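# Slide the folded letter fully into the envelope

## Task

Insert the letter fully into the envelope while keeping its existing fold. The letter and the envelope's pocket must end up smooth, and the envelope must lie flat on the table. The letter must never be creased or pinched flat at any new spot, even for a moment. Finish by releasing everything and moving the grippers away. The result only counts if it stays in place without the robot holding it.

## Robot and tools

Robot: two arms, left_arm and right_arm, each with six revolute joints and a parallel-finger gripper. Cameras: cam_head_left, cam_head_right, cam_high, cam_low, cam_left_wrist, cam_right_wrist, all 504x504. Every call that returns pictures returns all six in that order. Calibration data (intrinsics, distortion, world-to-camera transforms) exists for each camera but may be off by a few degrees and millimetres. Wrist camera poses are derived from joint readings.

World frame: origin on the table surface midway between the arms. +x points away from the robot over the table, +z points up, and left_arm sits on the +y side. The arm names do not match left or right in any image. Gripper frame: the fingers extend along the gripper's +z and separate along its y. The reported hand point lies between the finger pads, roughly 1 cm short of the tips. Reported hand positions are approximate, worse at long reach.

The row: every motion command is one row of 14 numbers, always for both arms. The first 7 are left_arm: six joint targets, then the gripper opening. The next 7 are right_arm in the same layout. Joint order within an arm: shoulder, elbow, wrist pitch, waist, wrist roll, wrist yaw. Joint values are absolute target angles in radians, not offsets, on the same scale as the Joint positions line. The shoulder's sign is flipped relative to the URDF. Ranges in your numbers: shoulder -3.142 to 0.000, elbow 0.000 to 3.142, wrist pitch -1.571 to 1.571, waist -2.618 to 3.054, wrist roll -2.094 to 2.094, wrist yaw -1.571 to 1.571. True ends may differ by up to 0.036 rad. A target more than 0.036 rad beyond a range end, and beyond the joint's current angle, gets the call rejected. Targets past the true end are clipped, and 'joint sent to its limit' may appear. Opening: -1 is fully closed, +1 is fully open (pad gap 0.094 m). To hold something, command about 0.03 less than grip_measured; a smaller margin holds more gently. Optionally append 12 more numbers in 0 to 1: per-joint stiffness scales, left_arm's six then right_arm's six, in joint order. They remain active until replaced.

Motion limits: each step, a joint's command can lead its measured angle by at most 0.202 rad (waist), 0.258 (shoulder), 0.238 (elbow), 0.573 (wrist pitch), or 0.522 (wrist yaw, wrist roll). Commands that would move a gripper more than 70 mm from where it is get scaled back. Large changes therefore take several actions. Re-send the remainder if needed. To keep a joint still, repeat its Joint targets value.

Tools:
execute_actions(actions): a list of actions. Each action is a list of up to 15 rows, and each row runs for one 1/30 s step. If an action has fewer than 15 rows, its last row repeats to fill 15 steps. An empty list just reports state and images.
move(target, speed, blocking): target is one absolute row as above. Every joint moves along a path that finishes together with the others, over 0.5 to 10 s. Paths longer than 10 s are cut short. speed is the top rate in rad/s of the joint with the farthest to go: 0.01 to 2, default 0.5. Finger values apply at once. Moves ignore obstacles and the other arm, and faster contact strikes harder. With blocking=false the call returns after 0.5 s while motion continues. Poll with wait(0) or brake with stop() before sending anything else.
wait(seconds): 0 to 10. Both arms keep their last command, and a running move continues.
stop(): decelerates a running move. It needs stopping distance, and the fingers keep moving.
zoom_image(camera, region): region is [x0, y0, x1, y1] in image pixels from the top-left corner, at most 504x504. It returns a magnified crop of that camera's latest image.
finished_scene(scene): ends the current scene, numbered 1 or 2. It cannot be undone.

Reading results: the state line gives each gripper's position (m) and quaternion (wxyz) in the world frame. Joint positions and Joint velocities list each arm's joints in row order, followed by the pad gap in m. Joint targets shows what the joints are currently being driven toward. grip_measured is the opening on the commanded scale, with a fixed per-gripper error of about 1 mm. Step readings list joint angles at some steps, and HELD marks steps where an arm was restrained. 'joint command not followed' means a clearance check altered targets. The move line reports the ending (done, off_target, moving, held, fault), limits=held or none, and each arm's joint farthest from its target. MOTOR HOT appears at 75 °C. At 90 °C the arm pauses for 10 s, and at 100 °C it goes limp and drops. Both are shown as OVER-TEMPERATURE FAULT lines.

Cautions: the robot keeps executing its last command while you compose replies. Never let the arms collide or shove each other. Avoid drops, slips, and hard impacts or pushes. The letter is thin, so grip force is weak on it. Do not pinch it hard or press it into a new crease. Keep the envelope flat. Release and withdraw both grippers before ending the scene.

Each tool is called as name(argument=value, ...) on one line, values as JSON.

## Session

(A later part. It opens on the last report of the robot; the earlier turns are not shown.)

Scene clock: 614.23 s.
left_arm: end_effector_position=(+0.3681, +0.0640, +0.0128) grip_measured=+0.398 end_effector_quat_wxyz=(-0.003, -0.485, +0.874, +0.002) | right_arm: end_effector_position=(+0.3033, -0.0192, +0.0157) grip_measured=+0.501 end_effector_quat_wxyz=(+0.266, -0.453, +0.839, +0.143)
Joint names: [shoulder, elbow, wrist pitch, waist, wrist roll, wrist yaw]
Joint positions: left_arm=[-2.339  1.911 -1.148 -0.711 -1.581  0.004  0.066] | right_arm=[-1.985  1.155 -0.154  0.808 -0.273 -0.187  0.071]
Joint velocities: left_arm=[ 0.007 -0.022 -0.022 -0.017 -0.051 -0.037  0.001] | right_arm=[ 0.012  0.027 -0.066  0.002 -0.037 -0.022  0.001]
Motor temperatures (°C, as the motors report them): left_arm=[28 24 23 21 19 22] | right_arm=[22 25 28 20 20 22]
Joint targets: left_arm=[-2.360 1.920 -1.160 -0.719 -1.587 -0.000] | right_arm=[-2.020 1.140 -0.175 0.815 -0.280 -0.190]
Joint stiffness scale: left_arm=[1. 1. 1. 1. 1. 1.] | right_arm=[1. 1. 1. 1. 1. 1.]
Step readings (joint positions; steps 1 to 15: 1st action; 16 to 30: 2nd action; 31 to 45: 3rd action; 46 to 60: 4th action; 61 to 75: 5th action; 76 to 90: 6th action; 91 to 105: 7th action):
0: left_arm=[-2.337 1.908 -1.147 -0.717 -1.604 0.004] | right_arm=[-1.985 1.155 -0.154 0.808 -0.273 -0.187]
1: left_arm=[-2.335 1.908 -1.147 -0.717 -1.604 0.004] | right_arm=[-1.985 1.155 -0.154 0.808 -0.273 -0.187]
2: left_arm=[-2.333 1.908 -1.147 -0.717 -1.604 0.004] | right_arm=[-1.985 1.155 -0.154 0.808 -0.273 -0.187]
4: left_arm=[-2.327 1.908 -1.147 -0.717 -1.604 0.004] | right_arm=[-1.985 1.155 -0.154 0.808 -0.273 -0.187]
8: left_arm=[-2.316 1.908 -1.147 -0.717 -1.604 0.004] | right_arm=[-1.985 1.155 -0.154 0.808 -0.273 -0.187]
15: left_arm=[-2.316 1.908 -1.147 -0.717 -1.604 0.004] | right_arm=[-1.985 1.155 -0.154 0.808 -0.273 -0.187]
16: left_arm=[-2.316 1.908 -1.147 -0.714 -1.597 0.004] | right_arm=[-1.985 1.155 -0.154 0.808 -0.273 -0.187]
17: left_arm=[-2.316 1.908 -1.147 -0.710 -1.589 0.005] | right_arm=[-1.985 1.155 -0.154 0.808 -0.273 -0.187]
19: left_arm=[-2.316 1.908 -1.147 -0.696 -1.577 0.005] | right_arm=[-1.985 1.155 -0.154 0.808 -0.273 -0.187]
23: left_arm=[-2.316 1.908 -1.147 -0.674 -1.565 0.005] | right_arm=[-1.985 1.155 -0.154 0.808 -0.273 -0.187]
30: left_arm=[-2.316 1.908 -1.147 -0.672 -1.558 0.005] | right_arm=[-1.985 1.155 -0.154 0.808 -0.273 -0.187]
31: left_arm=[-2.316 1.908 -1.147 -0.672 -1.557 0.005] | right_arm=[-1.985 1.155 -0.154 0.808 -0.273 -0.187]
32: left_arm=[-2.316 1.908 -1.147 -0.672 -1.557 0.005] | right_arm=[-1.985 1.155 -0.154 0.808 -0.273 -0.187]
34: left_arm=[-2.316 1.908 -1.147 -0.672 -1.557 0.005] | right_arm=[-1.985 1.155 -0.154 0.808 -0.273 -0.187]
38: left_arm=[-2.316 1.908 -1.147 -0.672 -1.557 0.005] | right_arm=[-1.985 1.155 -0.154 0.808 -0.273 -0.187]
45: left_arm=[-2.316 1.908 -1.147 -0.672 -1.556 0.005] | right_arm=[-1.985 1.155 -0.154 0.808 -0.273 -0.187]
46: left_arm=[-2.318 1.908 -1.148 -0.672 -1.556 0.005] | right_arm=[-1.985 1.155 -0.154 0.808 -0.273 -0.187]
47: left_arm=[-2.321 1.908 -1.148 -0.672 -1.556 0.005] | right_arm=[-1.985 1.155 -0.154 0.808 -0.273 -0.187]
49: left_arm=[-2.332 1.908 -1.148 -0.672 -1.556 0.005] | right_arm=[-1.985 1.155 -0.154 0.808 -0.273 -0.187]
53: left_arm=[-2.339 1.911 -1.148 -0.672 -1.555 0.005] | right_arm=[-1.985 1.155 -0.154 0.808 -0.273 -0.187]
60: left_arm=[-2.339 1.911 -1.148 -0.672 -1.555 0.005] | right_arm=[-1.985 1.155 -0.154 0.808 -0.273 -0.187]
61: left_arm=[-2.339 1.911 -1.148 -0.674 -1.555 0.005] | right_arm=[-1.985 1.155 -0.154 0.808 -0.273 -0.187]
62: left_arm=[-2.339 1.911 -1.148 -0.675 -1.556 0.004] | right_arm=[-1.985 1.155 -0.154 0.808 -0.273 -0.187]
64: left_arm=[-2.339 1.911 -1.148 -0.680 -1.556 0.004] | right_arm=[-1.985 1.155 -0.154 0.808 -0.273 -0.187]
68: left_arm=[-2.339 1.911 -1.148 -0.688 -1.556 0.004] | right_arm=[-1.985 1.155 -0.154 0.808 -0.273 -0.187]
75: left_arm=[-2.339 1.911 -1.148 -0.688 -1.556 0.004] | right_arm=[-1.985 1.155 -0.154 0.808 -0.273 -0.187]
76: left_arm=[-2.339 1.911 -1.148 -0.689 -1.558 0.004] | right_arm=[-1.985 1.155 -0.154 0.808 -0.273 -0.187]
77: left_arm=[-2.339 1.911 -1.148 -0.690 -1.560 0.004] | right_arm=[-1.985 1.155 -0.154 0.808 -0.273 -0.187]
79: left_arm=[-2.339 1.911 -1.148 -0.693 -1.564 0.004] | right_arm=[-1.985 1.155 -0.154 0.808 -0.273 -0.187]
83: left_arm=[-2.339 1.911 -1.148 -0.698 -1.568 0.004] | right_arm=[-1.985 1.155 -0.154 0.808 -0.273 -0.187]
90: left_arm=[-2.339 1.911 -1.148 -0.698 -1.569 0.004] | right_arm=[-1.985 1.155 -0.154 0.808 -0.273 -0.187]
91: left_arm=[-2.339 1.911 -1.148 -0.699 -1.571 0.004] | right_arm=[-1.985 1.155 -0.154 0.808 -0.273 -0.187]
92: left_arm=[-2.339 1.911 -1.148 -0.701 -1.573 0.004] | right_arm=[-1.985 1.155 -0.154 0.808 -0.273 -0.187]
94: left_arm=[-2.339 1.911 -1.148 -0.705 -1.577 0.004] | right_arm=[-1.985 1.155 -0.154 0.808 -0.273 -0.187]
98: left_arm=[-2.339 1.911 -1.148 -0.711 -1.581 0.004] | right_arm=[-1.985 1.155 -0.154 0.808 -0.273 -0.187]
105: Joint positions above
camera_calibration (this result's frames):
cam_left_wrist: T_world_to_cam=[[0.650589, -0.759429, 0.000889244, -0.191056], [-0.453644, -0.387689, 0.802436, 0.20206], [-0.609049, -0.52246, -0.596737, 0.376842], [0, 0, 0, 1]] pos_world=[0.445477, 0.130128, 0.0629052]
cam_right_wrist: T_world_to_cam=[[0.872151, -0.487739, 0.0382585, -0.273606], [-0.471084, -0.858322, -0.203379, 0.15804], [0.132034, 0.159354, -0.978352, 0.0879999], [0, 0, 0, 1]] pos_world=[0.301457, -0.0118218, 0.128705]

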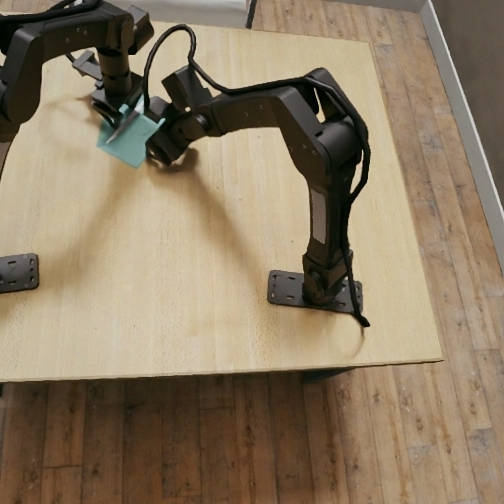

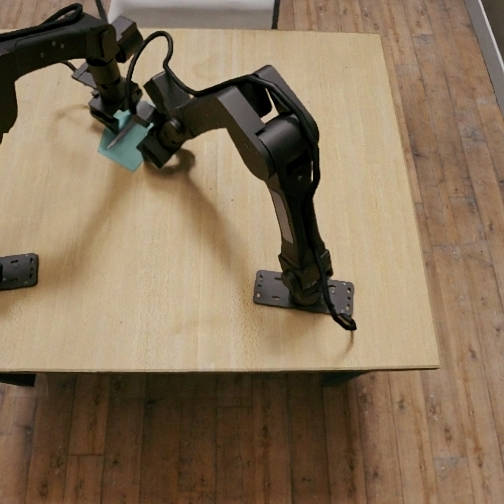

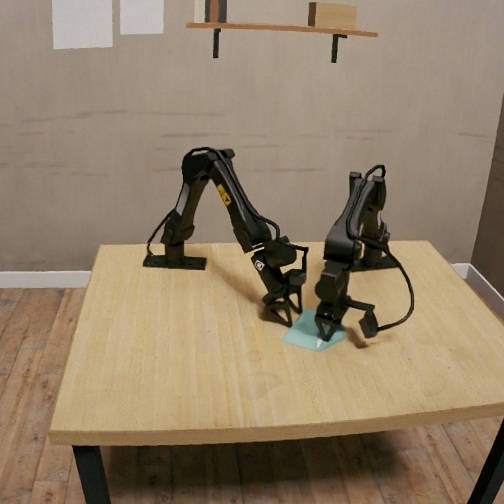

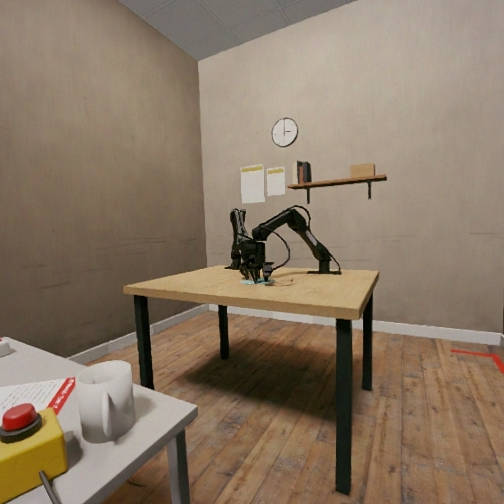

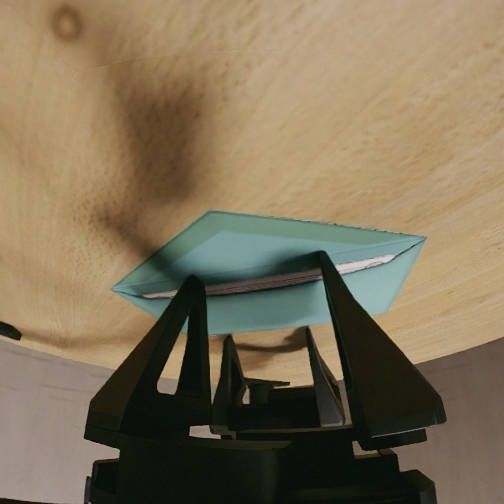

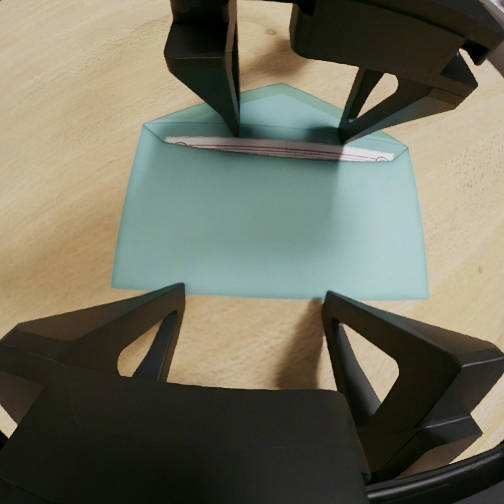

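Moved and squared. A little more with the outer leading, then release.

execute_actions(actions=[[[-2.36,1.92,-1.16,-0.728,-1.575,0,0.4,-2.02,1.14,-0.175,0.815,-0.28,-0.19,0.5]],[[-2.27,1.92,-1.16,-0.70,-1.575,0,0.4,-2.02,1.14,-0.175,0.815,-0.28,-0.19,0.5]],[[-2.2,1.92,-1.16,-0.6,-1.575,0,0.4,-1.93,1.14,-0.175,0.815,-0.28,-0.19,0.5]]])

move(target=[-1.6,1.5,-0.6,-0.2,-1.0,0,1,-1.5,1.05,-0.1,0.4,-0.2,-0.1,1], speed=0.8)

zoom_image(camera="cam_head_left", region=[50,60,210,200])

Scene clock: 622.00 s.
left_arm: end_effector_position=(+0.4014, +0.1053, +0.0676) grip_measured=+0.398 end_effector_quat_wxyz=(+0.028, -0.534, +0.844, -0.051) | right_arm: end_effector_position=(+0.3050, -0.0178, +0.0306) grip_measured=+0.501 end_effector_quat_wxyz=(+0.279, -0.452, +0.834, +0.145)
Joint names: [shoulder, elbow, wrist pitch, waist, wrist roll, wrist yaw]
Joint positions: left_arm=[-2.213  1.911 -1.152 -0.595 -1.58   0.006  0.066] | right_arm=[-1.95   1.155 -0.16   0.808 -0.274 -0.187  0.071]
Joint velocities: left_arm=[ 0.007 -0.002 -0.007 -0.066  0.022  0.007 -0.   ] | right_arm=[ 0.032 -0.012 -0.037 -0.017 -0.037  0.007 -0.   ]
Motor temperatures (°C, as the motors report them): left_arm=[28 24 23 21 19 22] | right_arm=[22 25 28 20 20 22]
Joint targets: left_arm=[-2.200 1.920 -1.160 -0.600 -1.575 -0.000] | right_arm=[-1.930 1.140 -0.175 0.815 -0.280 -0.190]
Joint stiffness scale: left_arm=[1. 1. 1. 1. 1. 1.] | right_arm=[1. 1. 1. 1. 1. 1.]
Step readings (joint positions; steps 1 to 15: 1st action; 16 to 30: 2nd action; 31 to 45: 3rd action):
0: left_arm=[-2.339 1.911 -1.148 -0.711 -1.582 0.004] | right_arm=[-1.985 1.155 -0.154 0.808 -0.273 -0.187]
1: left_arm=[-2.339 1.911 -1.148 -0.712 -1.582 0.004] | right_arm=[-1.985 1.155 -0.154 0.808 -0.273 -0.187]
2: left_arm=[-2.339 1.911 -1.148 -0.712 -1.582 0.004] | right_arm=[-1.985 1.155 -0.154 0.808 -0.273 -0.187]
4: left_arm=[-2.339 1.911 -1.148 -0.715 -1.582 0.004] | right_arm=[-1.985 1.155 -0.154 0.808 -0.273 -0.187]
8: left_arm=[-2.339 1.911 -1.148 -0.719 -1.582 0.004] | right_arm=[-1.985 1.155 -0.154 0.808 -0.273 -0.187]
15: left_arm=[-2.339 1.911 -1.148 -0.719 -1.582 0.004] | right_arm=[-1.985 1.155 -0.154 0.808 -0.273 -0.187]
16: left_arm=[-2.335 1.911 -1.148 -0.718 -1.581 0.004] | right_arm=[-1.985 1.155 -0.154 0.808 -0.273 -0.187]
17: left_arm=[-2.331 1.911 -1.150 -0.717 -1.581 0.004] | right_arm=[-1.985 1.155 -0.154 0.808 -0.273 -0.187]
19: left_arm=[-2.316 1.911 -1.150 -0.712 -1.581 0.004] | right_arm=[-1.985 1.155 -0.154 0.808 -0.273 -0.187]
23: left_arm=[-2.290 1.911 -1.150 -0.705 -1.581 0.004] | right_arm=[-1.985 1.155 -0.154 0.808 -0.273 -0.187]
30: left_arm=[-2.288 1.911 -1.150 -0.705 -1.581 0.004] | right_arm=[-1.985 1.155 -0.154 0.808 -0.273 -0.187]
31: left_arm=[-2.284 1.911 -1.150 -0.697 -1.581 0.007] | right_arm=[-1.982 1.155 -0.154 0.808 -0.273 -0.187]
32: left_arm=[-2.278 1.911 -1.152 -0.686 -1.581 0.012] | right_arm=[-1.978 1.155 -0.158 0.808 -0.274 -0.187]
34: left_arm=[-2.256 1.911 -1.152 -0.644 -1.580 0.012] | right_arm=[-1.966 1.155 -0.159 0.808 -0.274 -0.187]
38: left_arm=[-2.217 1.911 -1.152 -0.582 -1.580 0.007] | right_arm=[-1.951 1.155 -0.159 0.808 -0.274 -0.187]
45: Joint positions above
camera_calibration (this result's frames):
cam_left_wrist: T_world_to_cam=[[0.726729, -0.676684, 0.118166, -0.228626], [-0.49281, -0.393756, 0.775947, 0.20737], [-0.478543, -0.622137, -0.619631, 0.411141], [0, 0, 0, 1]] pos_world=[0.465092, 0.182732, 0.120863]
cam_right_wrist: T_world_to_cam=[[0.871425, -0.487973, 0.0500029, -0.275162], [-0.465518, -0.85482, -0.229293, 0.162176], [0.154632, 0.176534, -0.972072, 0.0953855], [0, 0, 0, 1]] pos_world=[0.300529, -0.0124796, 0.143666]

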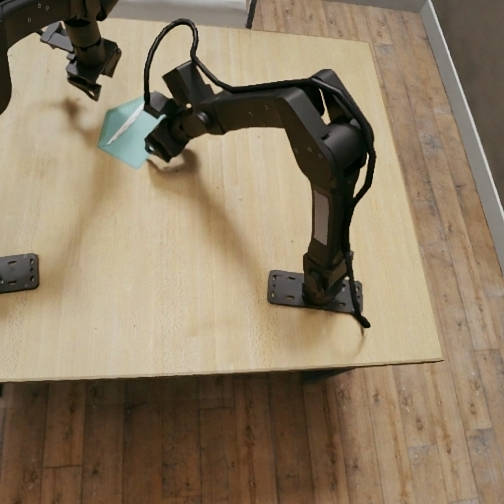

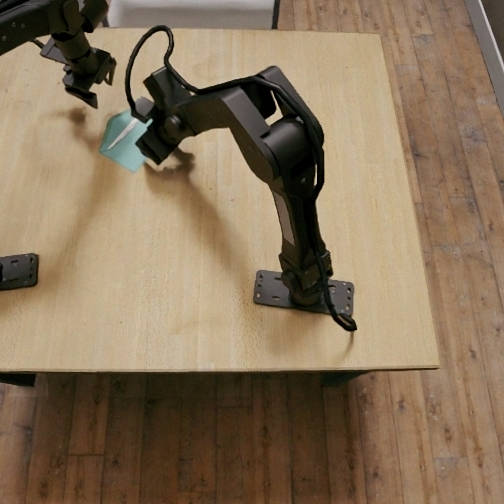

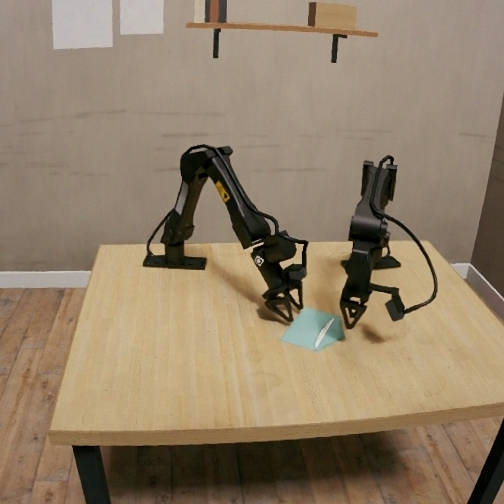

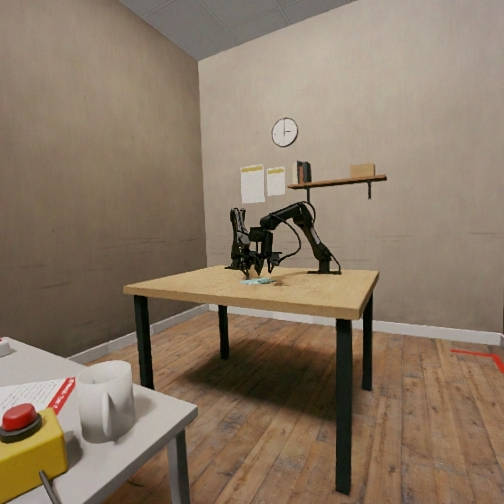

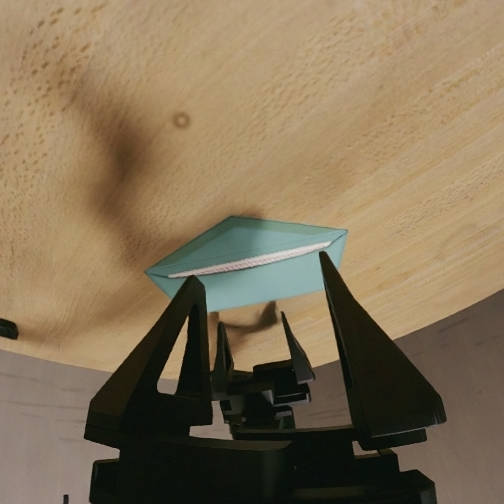

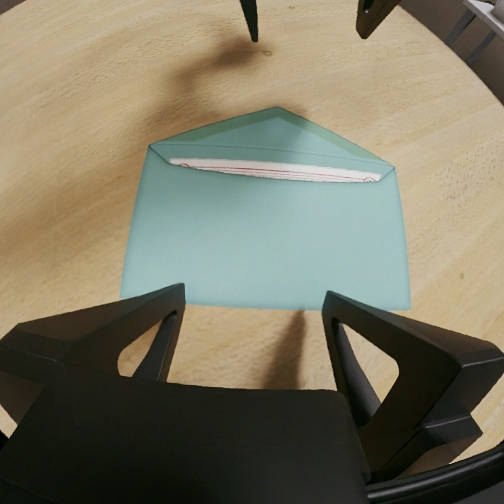

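Scene clock: 623.63 s.
left_arm: end_effector_position=(+0.4562, +0.2794, +0.2520) grip_measured=+1.000 end_effector_quat_wxyz=(+0.353, -0.418, +0.810, -0.212) | right_arm: end_effector_position=(+0.3965, -0.1999, +0.2050) grip_measured=+1.000 end_effector_quat_wxyz=(+0.492, -0.223, +0.840, +0.058)
Joint names: [shoulder, elbow, wrist pitch, waist, wrist roll, wrist yaw]
Joint positions: left_arm=[-1.615  1.51  -0.616 -0.199 -1.011  0.007  0.094] | right_arm=[-1.514  1.073 -0.098  0.4   -0.207 -0.109  0.094]
Joint velocities: left_arm=[-0.002  0.007  0.022 -0.002  0.007  0.007  0.   ] | right_arm=[ 0.002 -0.002 -0.037  0.007 -0.037 -0.051  0.   ]
Motor temperatures (°C, as the motors report them): left_arm=[28 24 23 21 19 22] | right_arm=[22 25 28 20 20 22]
Joint targets: left_arm=[-1.600 1.500 -0.600 -0.200 -1.000 0.000] | right_arm=[-1.500 1.050 -0.100 0.400 -0.200 -0.100]
Joint stiffness scale: left_arm=[1. 1. 1. 1. 1. 1.] | right_arm=[1. 1. 1. 1. 1. 1.]
move: off_target (right_arm); limits=none; left_arm: farthest joint: the wrist pitch, 0.016 radians from its target (0.552 radians at the start); right_arm: farthest joint: the elbow, 0.023 radians from its target (0.105 radians at the start)
camera_calibration (this result's frames):
cam_left_wrist: T_world_to_cam=[[0.377765, -0.783215, 0.493829, -0.0781958], [-0.925709, -0.330359, 0.18419, 0.488732], [0.01888, -0.526723, -0.849828, 0.464317], [0, 0, 0, 1]] pos_world=[0.473197, 0.344779, 0.343185]
cam_right_wrist: T_world_to_cam=[[0.472365, -0.862004, 0.183903, -0.396489], [-0.663994, -0.485232, -0.568913, 0.311296], [0.579641, 0.146624, -0.801572, 0.0733959], [0, 0, 0, 1]] pos_world=[0.351442, -0.201486, 0.308848]

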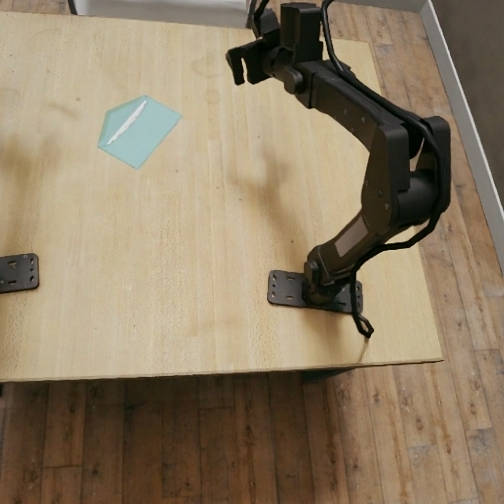

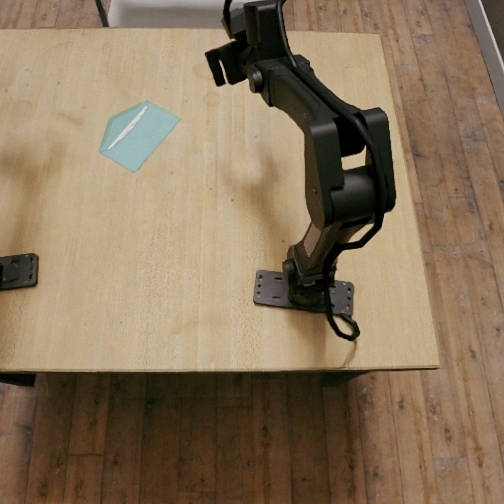

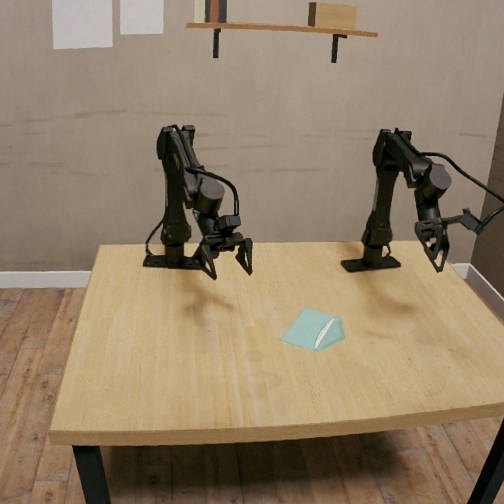

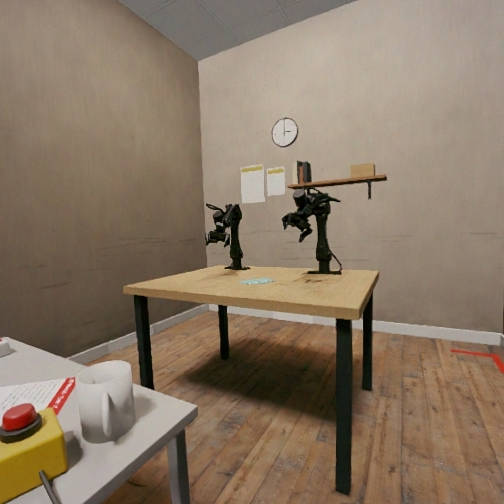

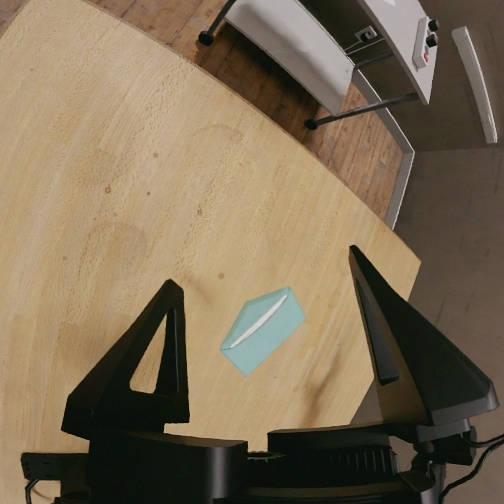

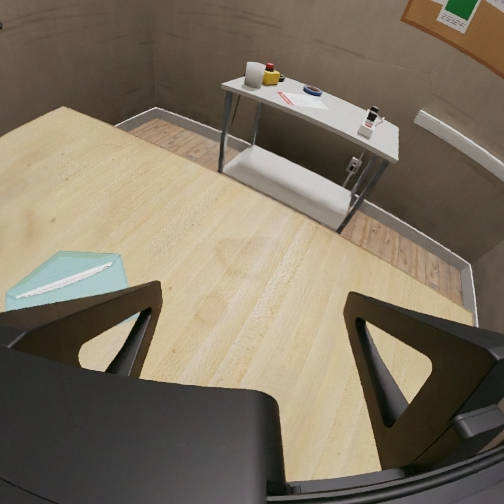

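Region (50, 60, 210, 200) of cam_head_left's 504x504 image, scaled by 3.150, with more detail than that image has; it fills the top 441 rows of this view, and the rest is white.

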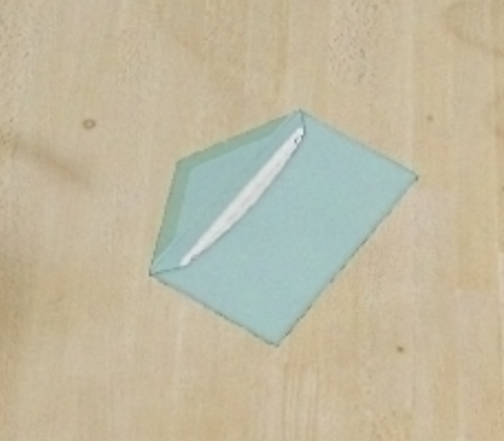

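The letter is seated below the crease line.

finished_scene(scene=2)

The scene is finished: the task was done.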